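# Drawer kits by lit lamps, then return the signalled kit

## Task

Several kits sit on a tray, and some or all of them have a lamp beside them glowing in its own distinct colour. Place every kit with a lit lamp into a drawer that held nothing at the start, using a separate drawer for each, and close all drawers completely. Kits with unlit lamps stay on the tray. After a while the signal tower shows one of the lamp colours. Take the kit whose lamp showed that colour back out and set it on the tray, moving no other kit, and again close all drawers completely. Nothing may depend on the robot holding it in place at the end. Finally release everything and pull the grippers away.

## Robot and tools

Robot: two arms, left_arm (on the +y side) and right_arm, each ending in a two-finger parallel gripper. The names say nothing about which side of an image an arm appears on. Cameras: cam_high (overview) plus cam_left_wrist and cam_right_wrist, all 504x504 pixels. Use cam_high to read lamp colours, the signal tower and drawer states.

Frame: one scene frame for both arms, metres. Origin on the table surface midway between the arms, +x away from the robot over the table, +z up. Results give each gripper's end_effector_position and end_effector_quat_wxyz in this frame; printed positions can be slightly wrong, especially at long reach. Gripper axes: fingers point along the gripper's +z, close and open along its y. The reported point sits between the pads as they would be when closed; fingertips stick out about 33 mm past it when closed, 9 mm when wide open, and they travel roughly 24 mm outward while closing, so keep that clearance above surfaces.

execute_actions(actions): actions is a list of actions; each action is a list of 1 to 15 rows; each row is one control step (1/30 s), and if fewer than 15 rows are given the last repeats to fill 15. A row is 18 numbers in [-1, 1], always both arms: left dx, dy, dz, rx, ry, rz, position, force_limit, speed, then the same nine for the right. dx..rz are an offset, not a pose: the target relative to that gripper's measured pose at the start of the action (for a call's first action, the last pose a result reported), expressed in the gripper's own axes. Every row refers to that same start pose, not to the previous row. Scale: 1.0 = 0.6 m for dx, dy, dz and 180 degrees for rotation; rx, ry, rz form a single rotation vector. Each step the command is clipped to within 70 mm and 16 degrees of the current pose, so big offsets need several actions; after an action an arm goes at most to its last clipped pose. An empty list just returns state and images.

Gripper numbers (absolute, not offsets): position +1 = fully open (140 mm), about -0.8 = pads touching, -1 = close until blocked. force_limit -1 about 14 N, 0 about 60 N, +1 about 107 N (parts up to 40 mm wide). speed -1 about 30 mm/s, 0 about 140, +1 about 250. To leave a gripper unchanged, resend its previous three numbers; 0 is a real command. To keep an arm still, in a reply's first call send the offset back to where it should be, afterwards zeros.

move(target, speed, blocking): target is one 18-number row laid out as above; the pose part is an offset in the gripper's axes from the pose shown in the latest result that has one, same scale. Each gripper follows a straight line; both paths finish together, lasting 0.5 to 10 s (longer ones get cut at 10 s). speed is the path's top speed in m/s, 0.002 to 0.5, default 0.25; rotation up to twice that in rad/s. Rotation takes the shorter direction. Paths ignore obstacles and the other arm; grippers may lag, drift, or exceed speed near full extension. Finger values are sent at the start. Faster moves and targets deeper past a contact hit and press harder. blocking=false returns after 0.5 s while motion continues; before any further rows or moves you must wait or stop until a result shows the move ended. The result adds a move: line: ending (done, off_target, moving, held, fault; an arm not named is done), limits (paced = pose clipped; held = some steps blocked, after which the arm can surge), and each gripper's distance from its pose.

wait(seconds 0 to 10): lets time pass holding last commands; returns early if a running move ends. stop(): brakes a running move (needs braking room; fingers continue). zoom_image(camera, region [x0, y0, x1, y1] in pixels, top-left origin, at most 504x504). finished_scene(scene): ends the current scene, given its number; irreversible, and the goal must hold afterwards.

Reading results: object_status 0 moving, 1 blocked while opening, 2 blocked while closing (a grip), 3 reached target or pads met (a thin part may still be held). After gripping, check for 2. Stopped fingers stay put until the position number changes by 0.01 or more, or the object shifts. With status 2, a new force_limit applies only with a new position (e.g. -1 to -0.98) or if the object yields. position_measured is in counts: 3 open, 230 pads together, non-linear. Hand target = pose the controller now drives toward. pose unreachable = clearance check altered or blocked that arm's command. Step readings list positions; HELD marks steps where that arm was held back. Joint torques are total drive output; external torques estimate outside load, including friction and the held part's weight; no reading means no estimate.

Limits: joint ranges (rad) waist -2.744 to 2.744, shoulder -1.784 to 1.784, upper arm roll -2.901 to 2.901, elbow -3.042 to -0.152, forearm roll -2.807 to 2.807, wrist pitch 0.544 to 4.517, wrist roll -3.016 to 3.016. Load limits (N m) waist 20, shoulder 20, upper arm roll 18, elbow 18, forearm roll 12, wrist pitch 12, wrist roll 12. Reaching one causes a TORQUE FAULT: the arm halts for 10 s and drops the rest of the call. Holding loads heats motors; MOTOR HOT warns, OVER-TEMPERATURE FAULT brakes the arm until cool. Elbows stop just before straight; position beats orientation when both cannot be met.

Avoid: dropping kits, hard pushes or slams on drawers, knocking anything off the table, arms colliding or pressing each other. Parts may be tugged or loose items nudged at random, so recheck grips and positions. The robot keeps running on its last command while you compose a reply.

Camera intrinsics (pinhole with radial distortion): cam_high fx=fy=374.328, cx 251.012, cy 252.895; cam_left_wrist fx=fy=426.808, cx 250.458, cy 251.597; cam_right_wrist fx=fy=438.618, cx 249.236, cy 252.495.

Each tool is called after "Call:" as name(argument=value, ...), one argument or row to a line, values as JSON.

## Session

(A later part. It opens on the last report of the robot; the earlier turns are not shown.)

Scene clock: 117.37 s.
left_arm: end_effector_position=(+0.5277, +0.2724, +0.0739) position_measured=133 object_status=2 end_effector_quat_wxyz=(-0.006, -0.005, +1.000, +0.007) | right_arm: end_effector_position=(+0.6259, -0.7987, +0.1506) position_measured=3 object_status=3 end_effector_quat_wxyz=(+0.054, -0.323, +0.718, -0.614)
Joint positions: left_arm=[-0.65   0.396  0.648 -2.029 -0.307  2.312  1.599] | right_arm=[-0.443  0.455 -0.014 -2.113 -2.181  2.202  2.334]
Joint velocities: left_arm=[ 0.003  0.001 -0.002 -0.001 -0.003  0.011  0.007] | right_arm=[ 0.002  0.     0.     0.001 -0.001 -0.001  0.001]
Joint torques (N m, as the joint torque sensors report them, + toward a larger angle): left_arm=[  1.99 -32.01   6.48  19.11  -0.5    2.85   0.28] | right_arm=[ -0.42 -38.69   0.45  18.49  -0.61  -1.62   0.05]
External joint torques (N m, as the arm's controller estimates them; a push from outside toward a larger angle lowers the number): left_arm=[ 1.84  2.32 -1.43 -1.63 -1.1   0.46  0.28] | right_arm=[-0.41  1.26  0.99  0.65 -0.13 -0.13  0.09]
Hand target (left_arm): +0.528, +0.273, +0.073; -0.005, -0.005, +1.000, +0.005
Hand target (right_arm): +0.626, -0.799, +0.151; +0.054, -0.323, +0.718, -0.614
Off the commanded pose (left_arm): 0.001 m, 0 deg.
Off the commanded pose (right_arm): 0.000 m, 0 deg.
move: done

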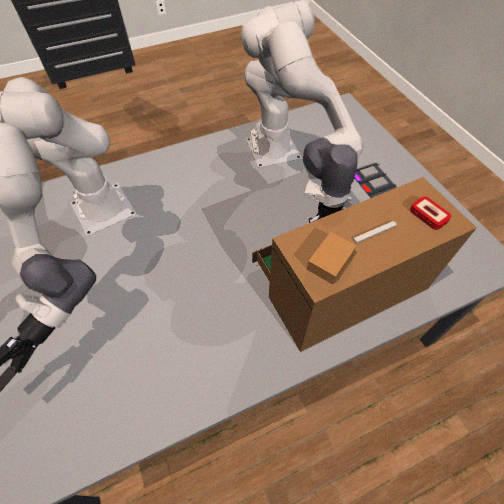

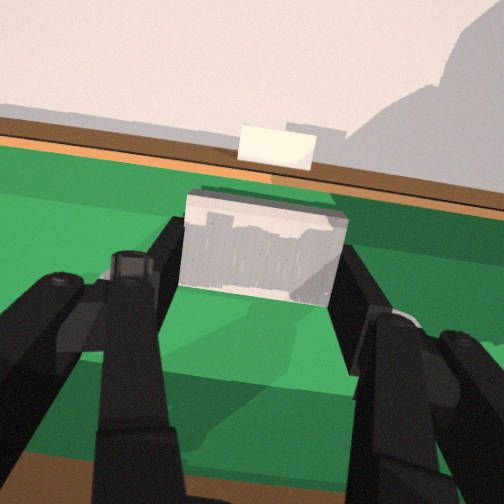

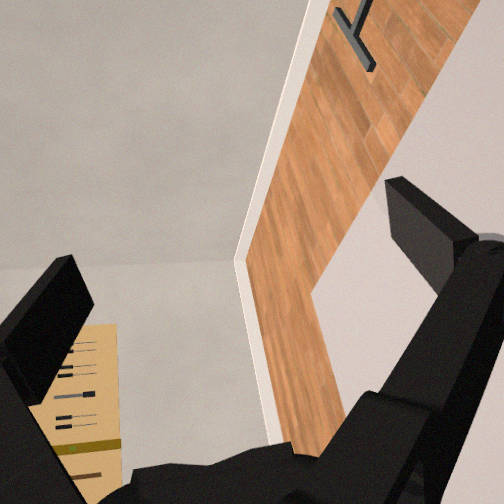

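Call:
move(
  target=[0,0,0.022,0,0,0,-1,0.3,-0.3,0,0,0,0,0,0,1,0,0],
  speed=0.015,
)

Scene clock: 119.23 s.
left_arm: end_effector_position=(+0.5298, +0.2716, +0.0658) position_measured=133 object_status=2 end_effector_quat_wxyz=(-0.004, -0.006, +1.000, +0.005) | right_arm: end_effector_position=(+0.6259, -0.7987, +0.1506) position_measured=3 object_status=3 end_effector_quat_wxyz=(+0.054, -0.323, +0.718, -0.614)
Joint positions: left_arm=[-0.641  0.413  0.637 -2.03  -0.323  2.333  1.608] | right_arm=[-0.443  0.455 -0.014 -2.113 -2.181  2.202  2.334]
Joint velocities: left_arm=[ 0.003 -0.001 -0.001 -0.001 -0.003  0.008  0.004] | right_arm=[ 0.    -0.     0.    -0.001 -0.002  0.001  0.001]
Joint torques (N m, as the joint torque sensors report them, + toward a larger angle): left_arm=[  1.86 -29.14   6.02  18.07  -0.63   2.82   0.24] | right_arm=[ -0.49 -38.53   0.64  18.33  -0.6   -1.57   0.07]
External joint torques (N m, as the arm's controller estimates them; a push from outside toward a larger angle lowers the number): left_arm=[ 1.7   5.62 -2.07 -2.39 -1.22  0.43  0.24] | right_arm=[-0.43  1.43  1.23  0.49 -0.12 -0.08  0.1 ]
Hand target (left_arm): +0.528, +0.272, +0.061; -0.006, -0.005, +1.000, +0.006
Hand target (right_arm): +0.626, -0.799, +0.151; +0.054, -0.323, +0.718, -0.614
Off the commanded pose (left_arm): 0.006 m, 0 deg.
Off the commanded pose (right_arm): 0.000 m, 0 deg.
move: off_target (left_arm)

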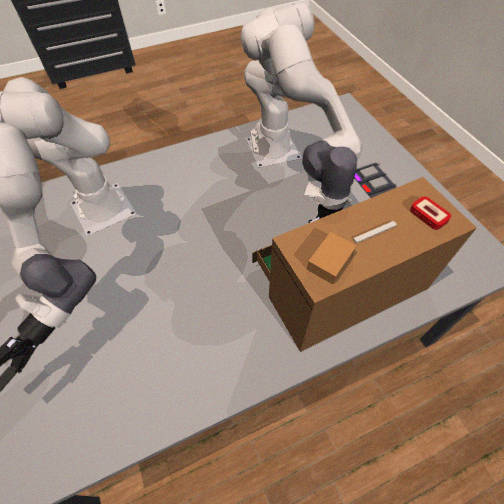

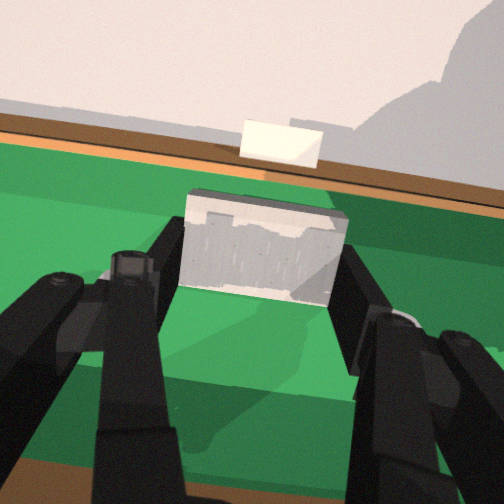

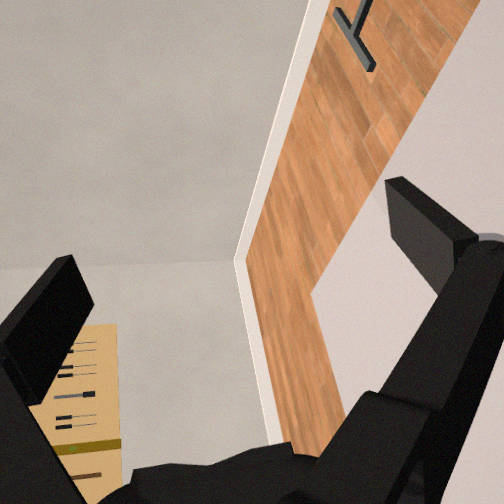

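Call:
move(
  target=[0,0,-0.003,0,0,0,0.3,0.3,0,0,0,0,0,0,0,1,0,0],
)

Call:
move(
  target=[0,0,-0.12,0,0,0,0.3,0.3,0,0,0,0,0,0,0,1,0,0],
)

Call:
move(
  target=[0.17,-0.015,0,0,-0.167,0,-0.1,0.3,0,0,0,0,0,0,0,1,0,0],
)

Call:
move(
  target=[0.05,0,0.087,0,0,0,-0.1,0.3,0,0,0,0,0,0,0,1,0,0],
  speed=0.15,
)

Scene clock: 124.23 s.
left_arm: end_effector_position=(+0.5301, +0.2715, +0.0666) position_measured=91 object_status=3 end_effector_quat_wxyz=(-0.003, -0.006, +1.000, +0.005) | right_arm: end_effector_position=(+0.6259, -0.7987, +0.1506) position_measured=3 object_status=3 end_effector_quat_wxyz=(+0.054, -0.323, +0.718, -0.614)
Joint positions: left_arm=[-0.641  0.411  0.637 -2.03  -0.323  2.332  1.609] | right_arm=[-0.443  0.455 -0.014 -2.113 -2.181  2.202  2.334]
Joint velocities: left_arm=[ 0.001  0.    -0.001 -0.001 -0.001 -0.002 -0.   ] | right_arm=[-0.001 -0.001 -0.     0.001 -0.    -0.     0.002]
Joint torques (N m, as the joint torque sensors report them, + toward a larger angle): left_arm=[ -1.23 -34.68   8.13  20.24   1.32   2.    -0.08] | right_arm=[ -0.38 -38.5    0.64  18.25  -0.58  -1.57   0.05]
External joint torques (N m, as the arm's controller estimates them; a push from outside toward a larger angle lowers the number): left_arm=[-1.19 -0.06  0.28 -0.21  0.73 -0.39 -0.08] | right_arm=[-0.28  1.42  1.27  0.41 -0.1  -0.08  0.09]
Hand target (left_arm): +0.530, +0.272, +0.068; -0.004, -0.006, +1.000, +0.005
Hand target (right_arm): +0.626, -0.799, +0.151; +0.054, -0.323, +0.718, -0.614
Off the commanded pose (left_arm): 0.001 m, 0 deg.
Off the commanded pose (right_arm): 0.000 m, 0 deg.
move: done

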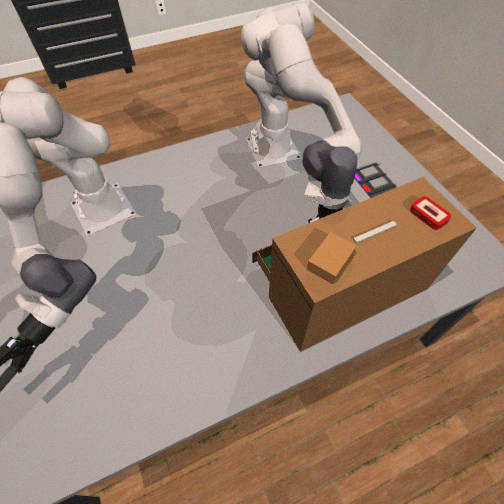

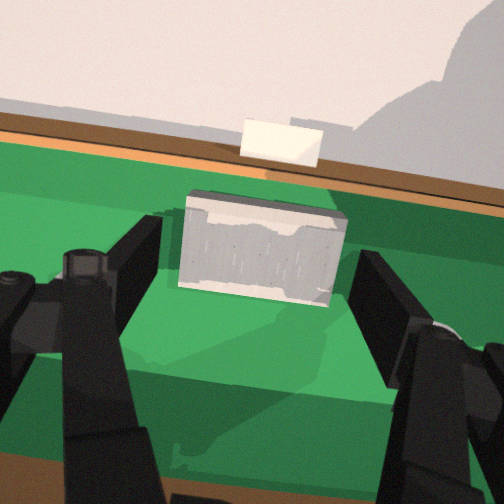

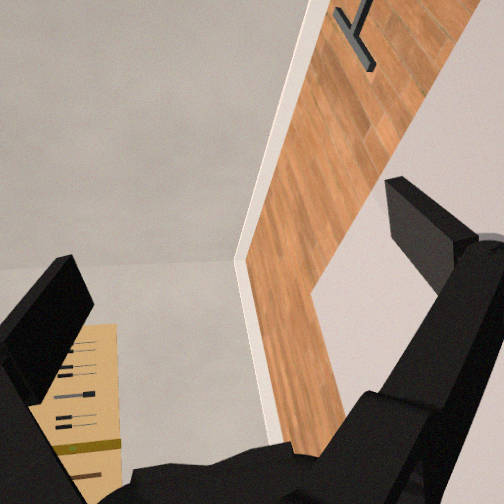

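Scene clock: 125.27 s.
left_arm: end_effector_position=(+0.5315, +0.2725, +0.1395) position_measured=91 object_status=3 end_effector_quat_wxyz=(-0.000, -0.004, +1.000, +0.005) | right_arm: end_effector_position=(+0.6259, -0.7987, +0.1506) position_measured=3 object_status=3 end_effector_quat_wxyz=(+0.054, -0.323, +0.718, -0.614)
Joint positions: left_arm=[-0.693  0.288  0.702 -1.987 -0.217  2.197  1.546] | right_arm=[-0.443  0.455 -0.014 -2.113 -2.181  2.202  2.334]
Joint velocities: left_arm=[ 0.001  0.     0.003 -0.001  0.002 -0.011 -0.019] | right_arm=[ 0.001 -0.001 -0.001 -0.001 -0.001  0.001 -0.002]
Joint torques (N m, as the joint torque sensors report them, + toward a larger angle): left_arm=[ -1.02 -30.26   6.89  22.3    1.66   1.9   -0.12] | right_arm=[ -0.24 -38.62   0.44  18.23  -0.59  -1.57   0.06]
External joint torques (N m, as the arm's controller estimates them; a push from outside toward a larger angle lowers the number): left_arm=[-1.16  1.22  0.69 -0.04  0.99 -0.52 -0.12] | right_arm=[-0.29  1.46  0.93  0.35 -0.12 -0.09  0.1 ]
Hand target (left_arm): +0.530, +0.273, +0.140; -0.002, -0.007, +1.000, +0.007
Hand target (right_arm): +0.626, -0.799, +0.151; +0.054, -0.323, +0.718, -0.614
Off the commanded pose (left_arm): 0.002 m, 0 deg.
Off the commanded pose (right_arm): 0.000 m, 0 deg.
move: done

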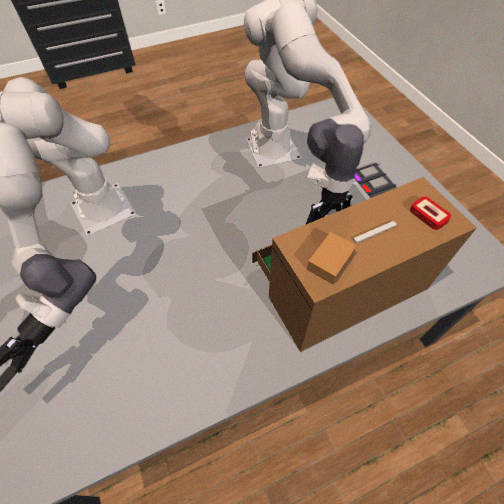

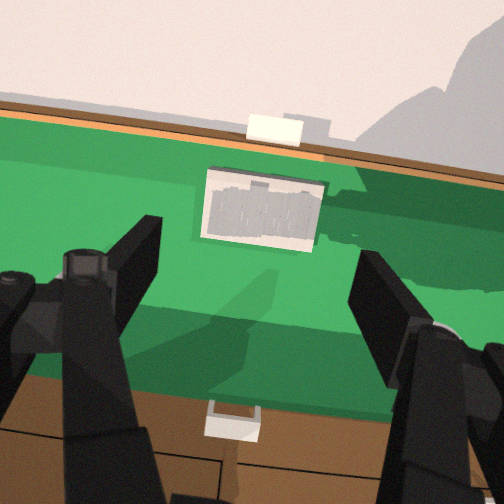

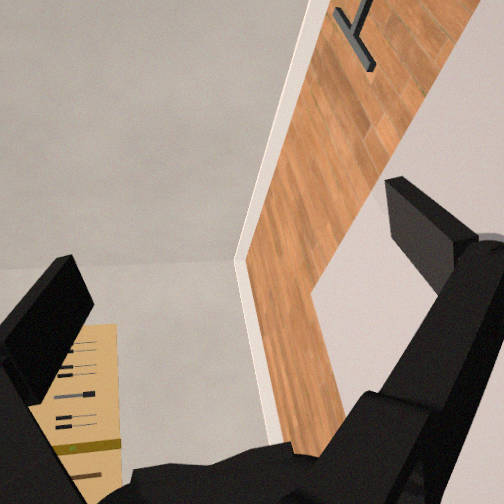

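Scene clock: 127.90 s.
left_arm: end_effector_position=(+0.4327, +0.2626, +0.1404) position_measured=141 object_status=3 end_effector_quat_wxyz=(+0.261, +0.001, +0.965, +0.006) | right_arm: end_effector_position=(+0.6259, -0.7987, +0.1506) position_measured=3 object_status=3 end_effector_quat_wxyz=(+0.054, -0.323, +0.718, -0.614)
Joint positions: left_arm=[ 0.027 -0.261 -0.033 -2.804  0.78   3.036  0.675] | right_arm=[-0.443  0.455 -0.014 -2.113 -2.181  2.202  2.334]
Joint velocities: left_arm=[ 0.042  0.001 -0.046 -0.003  0.001  0.013 -0.038] | right_arm=[ 0.001 -0.001  0.001 -0.002  0.    -0.    -0.   ]
Joint torques (N m, as the joint torque sensors report them, + toward a larger angle): left_arm=[  1.5  -17.77  -0.46  17.56   0.35   3.29  -0.06] | right_arm=[ -0.55 -38.83   0.64  18.54  -0.6   -1.56   0.05]
External joint torques (N m, as the arm's controller estimates them; a push from outside toward a larger angle lowers the number): left_arm=[ 1.48  0.75 -0.93 -2.43  0.94  0.43 -0.05] | right_arm=[-0.7   1.13  1.04  0.73 -0.12 -0.1   0.09]
Hand target (left_arm): +0.432, +0.262, +0.139; +0.261, -0.004, +0.965, +0.004
Hand target (right_arm): +0.626, -0.799, +0.151; +0.054, -0.323, +0.718, -0.614
Off the commanded pose (left_arm): 0.003 m, 1 deg.
Off the commanded pose (right_arm): 0.000 m, 0 deg.
move: done

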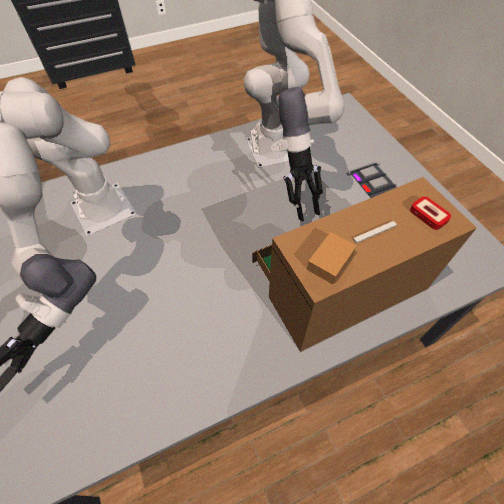

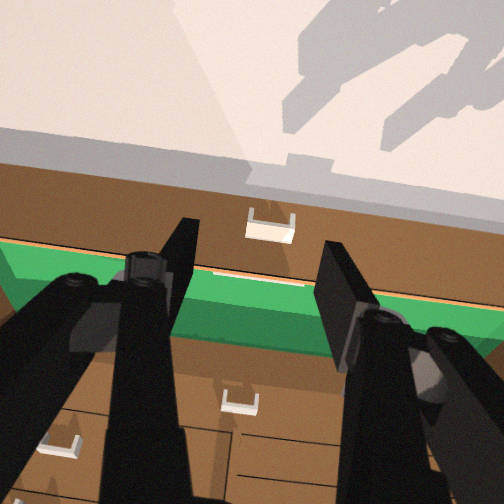

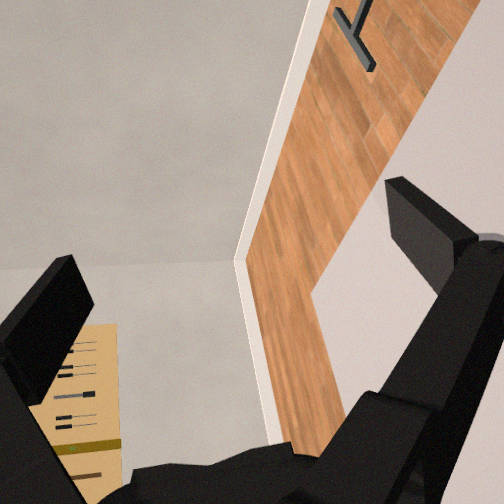

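Scene clock: 128.97 s.
left_arm: end_effector_position=(+0.4339, +0.2628, +0.0807) position_measured=141 object_status=3 end_effector_quat_wxyz=(+0.237, +0.034, +0.971, +0.008) | right_arm: end_effector_position=(+0.6259, -0.7987, +0.1506) position_measured=3 object_status=3 end_effector_quat_wxyz=(+0.054, -0.323, +0.718, -0.614)
Joint positions: left_arm=[ 0.281 -0.047 -0.211 -2.703  1.208  3.121  0.371] | right_arm=[-0.443  0.455 -0.014 -2.113 -2.181  2.202  2.334]
Joint velocities: left_arm=[ 0.069  0.009 -0.064  0.041  0.299  0.    -0.317] | right_arm=[-0.001 -0.     0.001  0.002  0.001 -0.     0.001]
Joint torques (N m, as the joint torque sensors report them, + toward a larger angle): left_arm=[  2.35 -21.33  -1.63  18.63   0.02   2.29  -0.11] | right_arm=[ -0.44 -38.42   0.58  18.29  -0.62  -1.58   0.05]
External joint torques (N m, as the arm's controller estimates them; a push from outside toward a larger angle lowers the number): left_arm=[ 2.29  1.48 -2.06  1.2   1.06 -0.22 -0.1 ] | right_arm=[-0.53  1.63  1.03  0.36 -0.14 -0.1   0.09]
Hand target (left_arm): +0.434, +0.263, +0.080; +0.239, +0.004, +0.971, +0.002
Hand target (right_arm): +0.626, -0.799, +0.151; +0.054, -0.323, +0.718, -0.614
Off the commanded pose (left_arm): 0.001 m, 5 deg.
Off the commanded pose (right_arm): 0.000 m, 0 deg.
move: off_target (left_arm)

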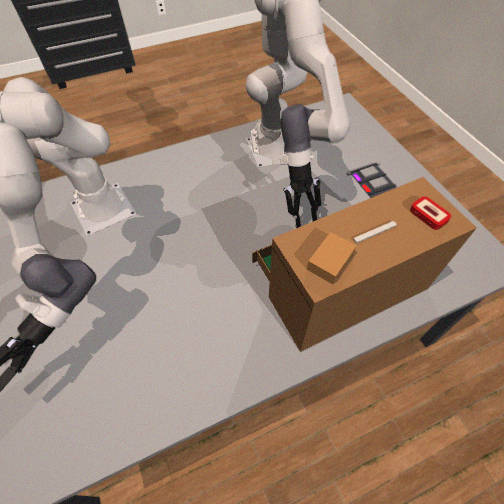

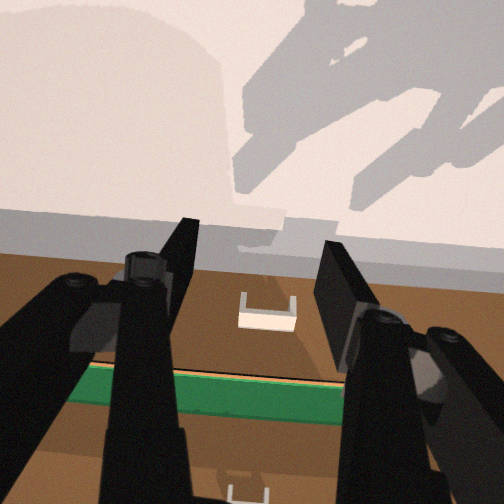

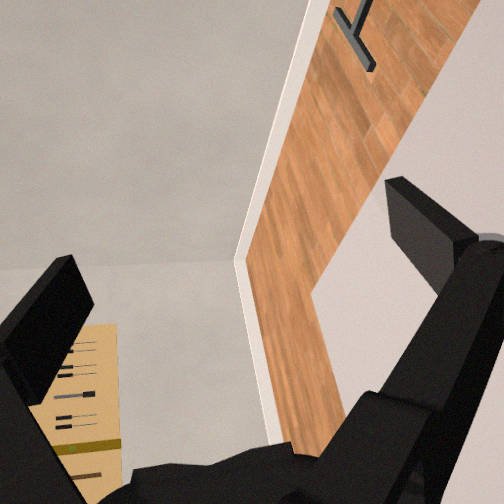

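Call:
move(
  target=[-0.252,0.028,0.132,0,0,-0.022,-0.1,0.3,0,0,0,0,0,0,0,1,0,0],
  speed=0.07,
)

Scene clock: 141.53 s.
left_arm: end_effector_position=(+0.6024, +0.2639, +0.0800) position_measured=141 object_status=3 end_effector_quat_wxyz=(+0.237, -0.005, +0.971, -0.006) | right_arm: end_effector_position=(+0.6259, -0.7987, +0.1506) position_measured=3 object_status=3 end_effector_quat_wxyz=(+0.054, -0.323, +0.718, -0.614)
Joint positions: left_arm=[ 0.453  0.348 -0.412 -2.22   0.897  2.956  0.671] | right_arm=[-0.443  0.455 -0.014 -2.113 -2.181  2.202  2.334]
Joint velocities: left_arm=[ 0.025  0.003 -0.028  0.005  0.    -0.014  0.035] | right_arm=[-0.001  0.     0.001 -0.001  0.001  0.001 -0.   ]
Joint torques (N m, as the joint torque sensors report them, + toward a larger angle): left_arm=[  4.23 -33.72  -4.33  22.88  -1.3    2.59   0.31] | right_arm=[ -0.6  -38.6    0.65  18.61  -0.59  -1.58   0.06]
External joint torques (N m, as the arm's controller estimates them; a push from outside toward a larger angle lowers the number): left_arm=[ 4.29  2.03  0.3   3.12 -0.96 -0.33  0.32] | right_arm=[-0.47  1.3   1.3   0.81 -0.12 -0.09  0.1 ]
Hand target (left_arm): +0.605, +0.268, +0.081; +0.237, -0.002, +0.971, -0.003
Hand target (right_arm): +0.626, -0.799, +0.151; +0.054, -0.323, +0.718, -0.614
Off the commanded pose (left_arm): 0.006 m, 1 deg.
Off the commanded pose (right_arm): 0.000 m, 0 deg.
move: off_target (left_arm)

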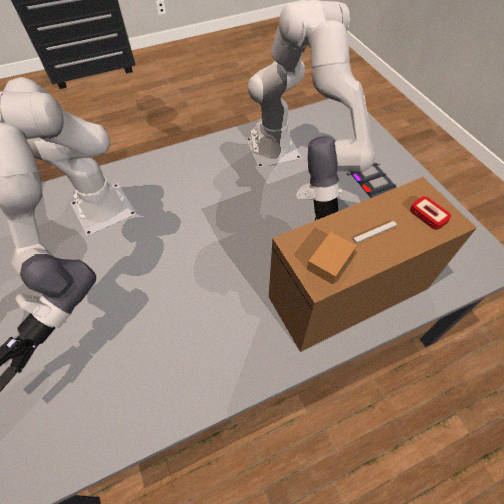

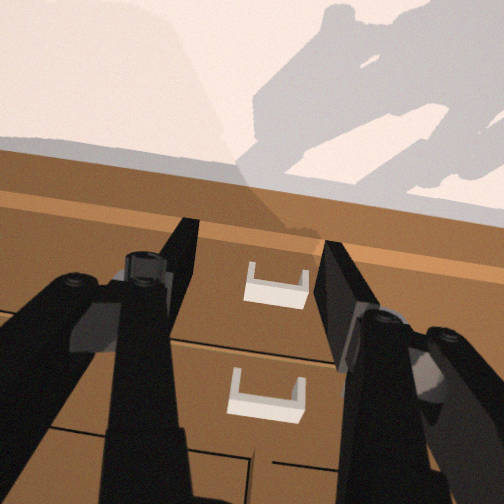

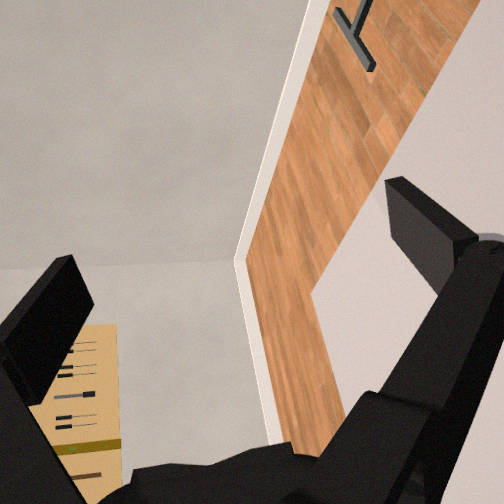

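Call:
move(
  target=[-0.022,0.008,-0.008,0,0,0,-0.1,0.3,0,0,0,0,0,0,0,1,0,0],
  speed=0.02,
)

Scene clock: 143.77 s.
left_arm: end_effector_position=(+0.6059, +0.2658, +0.0847) position_measured=141 object_status=3 end_effector_quat_wxyz=(+0.232, -0.007, +0.973, -0.007) | right_arm: end_effector_position=(+0.6259, -0.7987, +0.1506) position_measured=3 object_status=3 end_effector_quat_wxyz=(+0.054, -0.323, +0.718, -0.614)
Joint positions: left_arm=[ 0.505  0.353 -0.469 -2.207  0.858  2.927  0.714] | right_arm=[-0.443  0.455 -0.014 -2.113 -2.181  2.202  2.334]
Joint velocities: left_arm=[ 0.021  0.004 -0.025  0.004 -0.001 -0.014  0.02 ] | right_arm=[-0.     0.001  0.     0.002 -0.001 -0.001 -0.   ]
Joint torques (N m, as the joint torque sensors report them, + toward a larger angle): left_arm=[  3.24 -35.6   -5.23  25.3   -1.27   3.48   0.49] | right_arm=[ -0.69 -38.49   0.67  18.35  -0.6   -1.6    0.07]
External joint torques (N m, as the arm's controller estimates them; a push from outside toward a larger angle lowers the number): left_arm=[ 3.29 -0.25 -0.02  5.33 -1.03  0.52  0.5 ] | right_arm=[-0.76  1.53  1.14  0.44 -0.12 -0.11  0.11]
Hand target (left_arm): +0.612, +0.269, +0.091; +0.237, -0.005, +0.971, -0.006
Hand target (right_arm): +0.626, -0.799, +0.151; +0.054, -0.323, +0.718, -0.614
Off the commanded pose (left_arm): 0.009 m, 1 deg.
Off the commanded pose (right_arm): 0.000 m, 0 deg.
move: off_target (left_arm)

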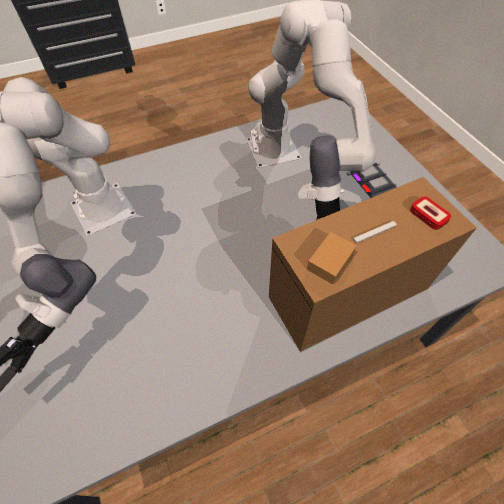

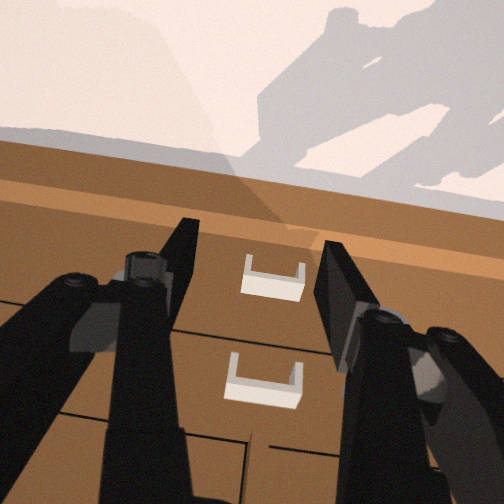

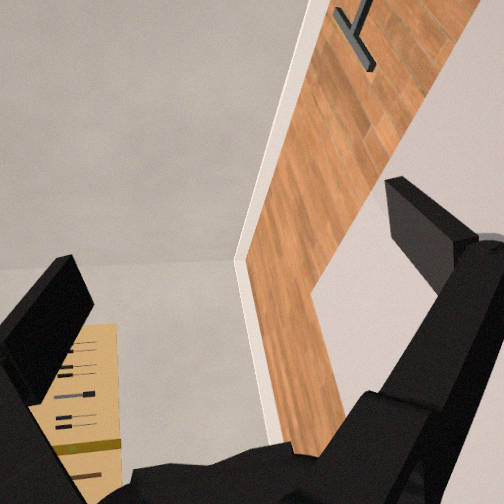

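Call:
move(
  target=[-0.017,0.004,-0.088,0,0,0,-0.1,0.3,0,0,0,0,0,0,0,1,0,0],
  speed=0.06,
)

Call:
move(
  target=[-0.024,0,0.012,0,0,0,-0.1,0.3,0,0,0,0,0,0,0,1,0,0],
  speed=0.02,
)

Scene clock: 147.30 s.
left_arm: end_effector_position=(+0.5929, +0.2676, +0.1394) position_measured=141 object_status=3 end_effector_quat_wxyz=(+0.235, -0.011, +0.972, -0.009) | right_arm: end_effector_position=(+0.6259, -0.7987, +0.1506) position_measured=3 object_status=3 end_effector_quat_wxyz=(+0.054, -0.323, +0.718, -0.614)
Joint positions: left_arm=[ 0.704  0.21  -0.694 -2.281  0.631  2.872  0.892] | right_arm=[-0.443  0.455 -0.014 -2.113 -2.181  2.202  2.334]
Joint velocities: left_arm=[ 0.019 -0.    -0.02  -0.    -0.003 -0.006  0.036] | right_arm=[-0.002  0.    -0.    -0.     0.002  0.001 -0.001]
Joint torques (N m, as the joint torque sensors report them, + toward a larger angle): left_arm=[  1.94 -26.89  -5.56  20.14  -1.09   2.56   0.23] | right_arm=[ -0.4  -38.59   0.58  18.37  -0.57  -1.61   0.06]
External joint torques (N m, as the arm's controller estimates them; a push from outside toward a larger angle lowers the number): left_arm=[ 2.05  1.43 -1.31 -1.08 -1.1  -0.51  0.24] | right_arm=[-0.2   1.29  1.29  0.56 -0.1  -0.11  0.1 ]
Hand target (left_arm): +0.591, +0.269, +0.137; +0.232, -0.007, +0.973, -0.008
Hand target (right_arm): +0.626, -0.799, +0.151; +0.054, -0.323, +0.718, -0.614
Off the commanded pose (left_arm): 0.004 m, 1 deg.
Off the commanded pose (right_arm): 0.000 m, 0 deg.
move: off_target (left_arm)

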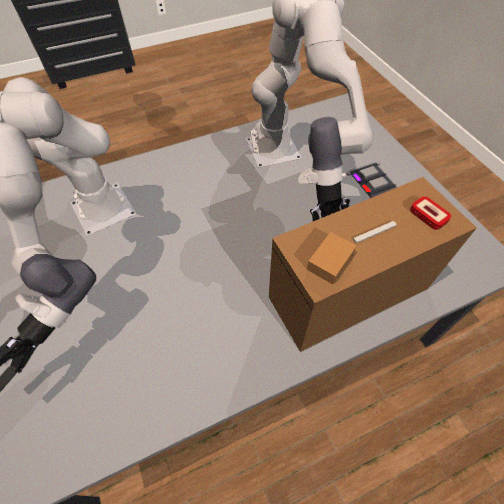

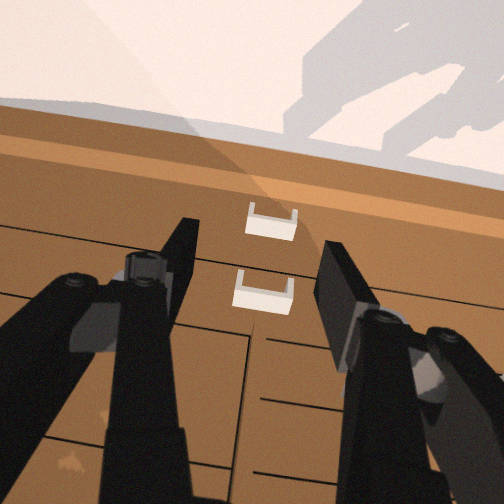

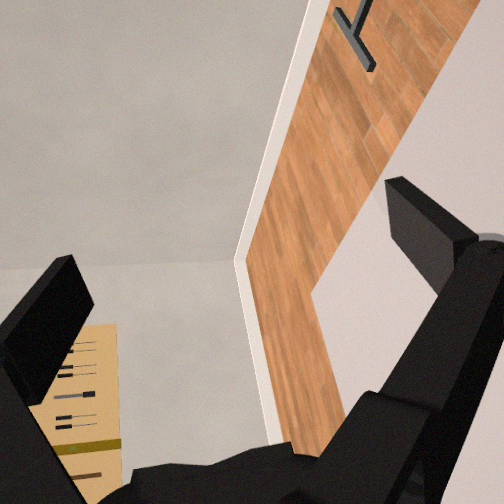

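Scene clock: 148.33 s.
left_arm: end_effector_position=(+0.6067, +0.2675, +0.1389) position_measured=141 object_status=3 end_effector_quat_wxyz=(+0.234, -0.011, +0.972, -0.009) | right_arm: end_effector_position=(+0.6259, -0.7987, +0.1506) position_measured=3 object_status=3 end_effector_quat_wxyz=(+0.054, -0.323, +0.718, -0.614)
Joint positions: left_arm=[ 0.681  0.251 -0.675 -2.228  0.65   2.847  0.887] | right_arm=[-0.443  0.455 -0.014 -2.113 -2.181  2.202  2.334]
Joint velocities: left_arm=[-0.006  0.004  0.003  0.006  0.004 -0.011 -0.006] | right_arm=[ 0.001  0.001 -0.001 -0.001 -0.002 -0.    -0.001]
Joint torques (N m, as the joint torque sensors report them, + toward a larger angle): left_arm=[ -0.99 -26.85  -2.84  23.65   1.12   3.31   0.01] | right_arm=[ -0.38 -38.54   0.92  18.47  -0.59  -1.57   0.06]
External joint torques (N m, as the arm's controller estimates them; a push from outside toward a larger angle lowers the number): left_arm=[-1.12  3.33  2.    2.28  1.09  0.25  0.02] | right_arm=[-0.38  1.35  1.46  0.66 -0.11 -0.09  0.1 ]
Hand target (left_arm): +0.609, +0.268, +0.140; +0.235, -0.011, +0.972, -0.009
Hand target (right_arm): +0.626, -0.799, +0.151; +0.054, -0.323, +0.718, -0.614
Off the commanded pose (left_arm): 0.002 m, 0 deg.
Off the commanded pose (right_arm): 0.000 m, 0 deg.
move: done

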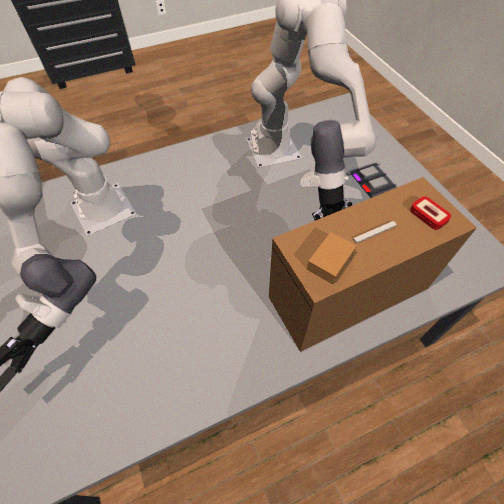

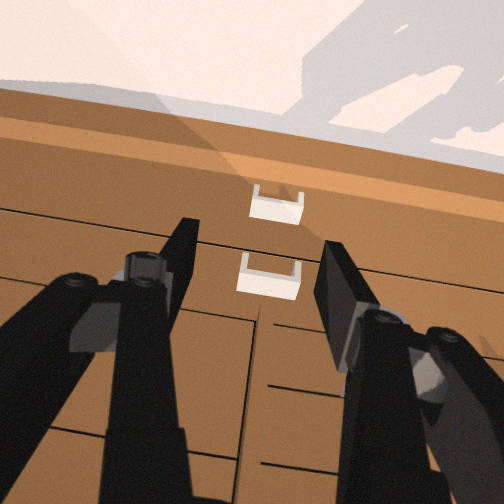

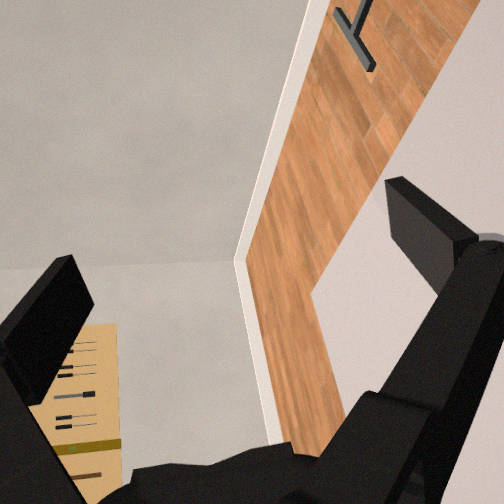

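Call:
move(
  target=[0.001,0.003,0.014,0,0,0,-0.1,0.3,0,0,0,0,0,0,0,1,0,0],
  speed=0.02,
)

Call:
move(
  target=[0,0,0,0,0,0,-1,0.5,-0.5,0,0,0,0,0,0,1,0,0],
)

Call:
move(
  target=[0.208,-0.002,-0.106,0,0,0,-1,0.5,-0.5,0,0,0,0,0,0,1,0,0],
  speed=0.06,
)

Scene clock: 152.63 s.
left_arm: end_effector_position=(+0.6067, +0.2696, +0.1290) position_measured=141 object_status=3 end_effector_quat_wxyz=(+0.230, -0.010, +0.973, -0.007) | right_arm: end_effector_position=(+0.6259, -0.7987, +0.1506) position_measured=3 object_status=3 end_effector_quat_wxyz=(+0.054, -0.323, +0.718, -0.614)
Joint positions: left_arm=[ 0.661  0.272 -0.649 -2.221  0.679  2.848  0.871] | right_arm=[-0.443  0.455 -0.014 -2.113 -2.181  2.202  2.334]
Joint velocities: left_arm=[-0.011  0.001  0.01   0.     0.009  0.    -0.018] | right_arm=[-0.     0.001  0.     0.    -0.001  0.    -0.   ]
Joint torques (N m, as the joint torque sensors report them, + toward a larger angle): left_arm=[ -1.49 -28.56  -3.86  22.97   1.08   3.97  -0.06] | right_arm=[ -0.29 -38.58   0.7   18.32  -0.6   -1.6    0.07]
External joint torques (N m, as the arm's controller estimates them; a push from outside toward a larger angle lowers the number): left_arm=[-1.48  2.43  1.34  1.89  1.06  0.92 -0.05] | right_arm=[-0.21  1.5   1.31  0.38 -0.12 -0.1   0.11]
Hand target (left_arm): +0.610, +0.269, +0.131; +0.234, -0.011, +0.972, -0.009
Hand target (right_arm): +0.626, -0.799, +0.151; +0.054, -0.323, +0.718, -0.614
Off the commanded pose (left_arm): 0.004 m, 1 deg.
Off the commanded pose (right_arm): 0.000 m, 0 deg.
move: off_target (left_arm)

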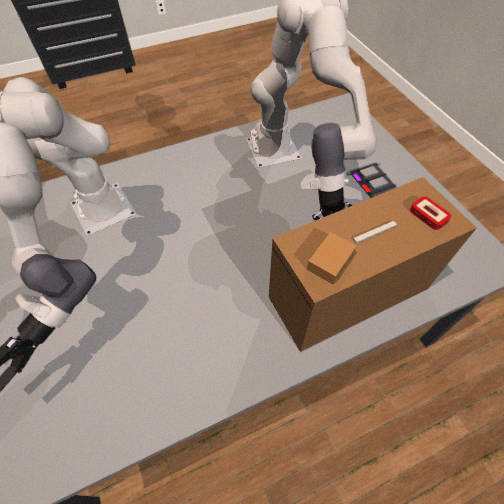

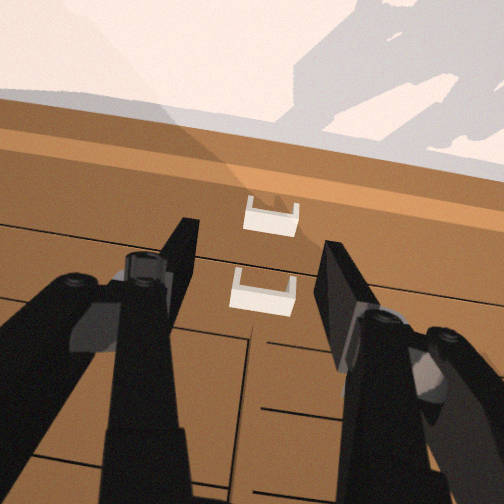

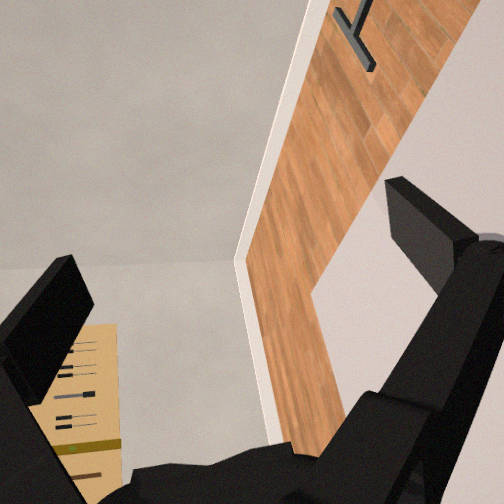

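Scene clock: 153.23 s.
left_arm: end_effector_position=(+0.6060, +0.2735, +0.1284) position_measured=194 object_status=2 end_effector_quat_wxyz=(+0.228, -0.012, +0.974, -0.005) | right_arm: end_effector_position=(+0.6259, -0.7987, +0.1506) position_measured=3 object_status=3 end_effector_quat_wxyz=(+0.054, -0.323, +0.718, -0.614)
Joint positions: left_arm=[ 0.663  0.271 -0.647 -2.221  0.679  2.842  0.871] | right_arm=[-0.443  0.455 -0.014 -2.113 -2.181  2.202  2.334]
Joint velocities: left_arm=[-0.     0.001  0.002  0.001 -0.001 -0.001  0.001] | right_arm=[-0.001  0.     0.    -0.001  0.     0.001 -0.   ]
Joint torques (N m, as the joint torque sensors report them, + toward a larger angle): left_arm=[ -0.54 -29.57  -6.62  20.6   -0.19   3.95   0.09] | right_arm=[ -0.39 -38.41   0.33  18.14  -0.59  -1.57   0.08]
External joint torques (N m, as the arm's controller estimates them; a push from outside toward a larger angle lowers the number): left_arm=[-0.66  1.51 -1.58 -0.63 -0.2   0.91  0.11] | right_arm=[-0.41  1.52  0.84  0.31 -0.11 -0.1   0.12]
Hand target (left_arm): +0.607, +0.270, +0.129; +0.230, -0.010, +0.973, -0.007
Hand target (right_arm): +0.626, -0.799, +0.151; +0.054, -0.323, +0.718, -0.614
Off the commanded pose (left_arm): 0.004 m, 0 deg.
Off the commanded pose (right_arm): 0.000 m, 0 deg.
move: off_target (left_arm)

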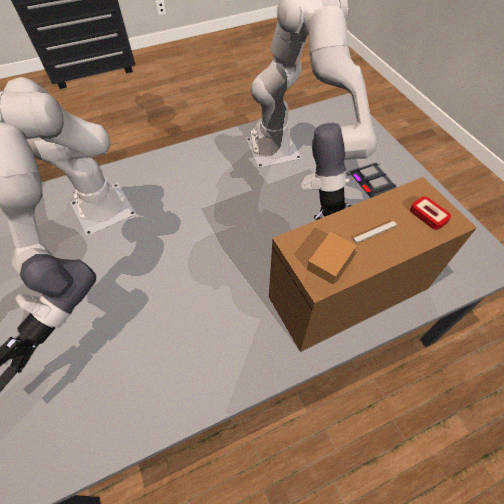

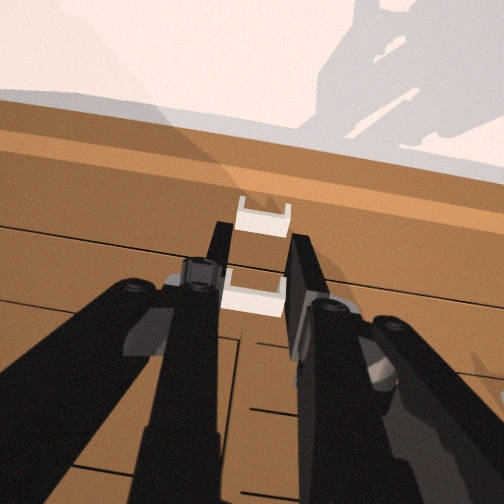

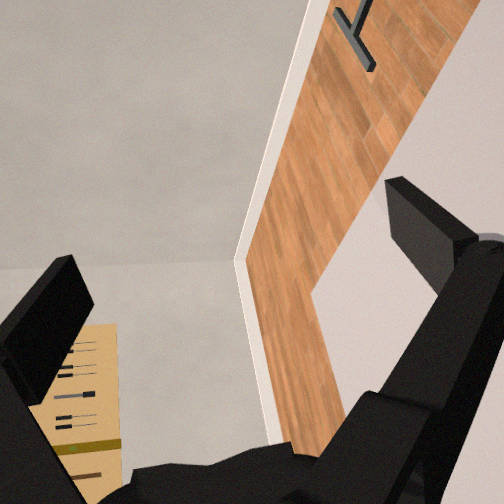

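Scene clock: 155.93 s.
left_arm: end_effector_position=(+0.4640, +0.2657, +0.1268) position_measured=195 object_status=2 end_effector_quat_wxyz=(+0.222, -0.013, +0.975, -0.005) | right_arm: end_effector_position=(+0.6259, -0.7987, +0.1506) position_measured=3 object_status=3 end_effector_quat_wxyz=(+0.054, -0.323, +0.718, -0.614)
Joint positions: left_arm=[ 0.482 -0.163 -0.574 -2.712  0.088  3.012  1.219] | right_arm=[-0.443  0.455 -0.014 -2.113 -2.181  2.202  2.334]
Joint velocities: left_arm=[-0.062 -0.001  0.066 -0.007 -0.015  0.001  0.056] | right_arm=[-0.    -0.001  0.001  0.    -0.001  0.    -0.002]
Joint torques (N m, as the joint torque sensors report them, + toward a larger angle): left_arm=[ -1.19 -19.27   3.11  18.36  -1.14   3.61   0.04] | right_arm=[ -0.3  -38.89   0.36  18.36  -0.58  -1.58   0.07]
External joint torques (N m, as the arm's controller estimates them; a push from outside toward a larger angle lowers the number): left_arm=[-1.23 -0.69  1.02 -1.26 -1.29  0.4   0.03] | right_arm=[-0.24  1.19  0.95  0.44 -0.1  -0.09  0.11]
Hand target (left_arm): +0.465, +0.266, +0.128; +0.224, -0.009, +0.974, -0.005
Hand target (right_arm): +0.626, -0.799, +0.151; +0.054, -0.323, +0.718, -0.614
Off the commanded pose (left_arm): 0.005 m, 1 deg.
Off the commanded pose (right_arm): 0.000 m, 0 deg.
move: off_target (left_arm)

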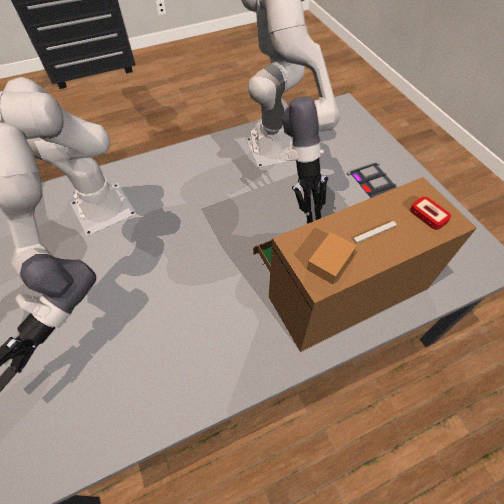

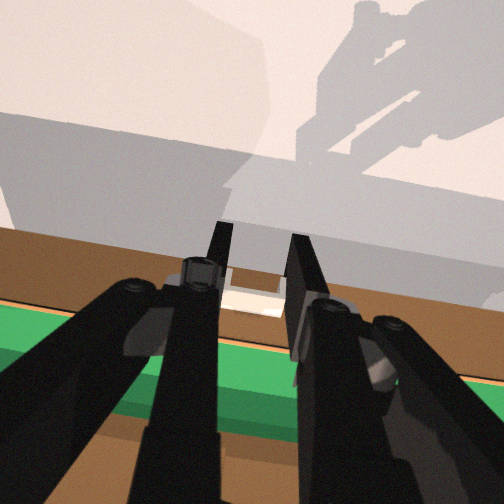

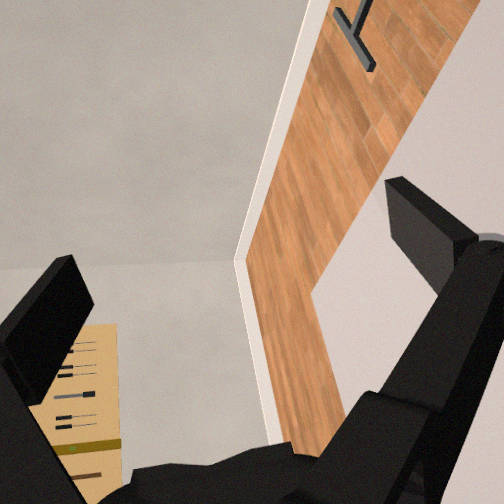

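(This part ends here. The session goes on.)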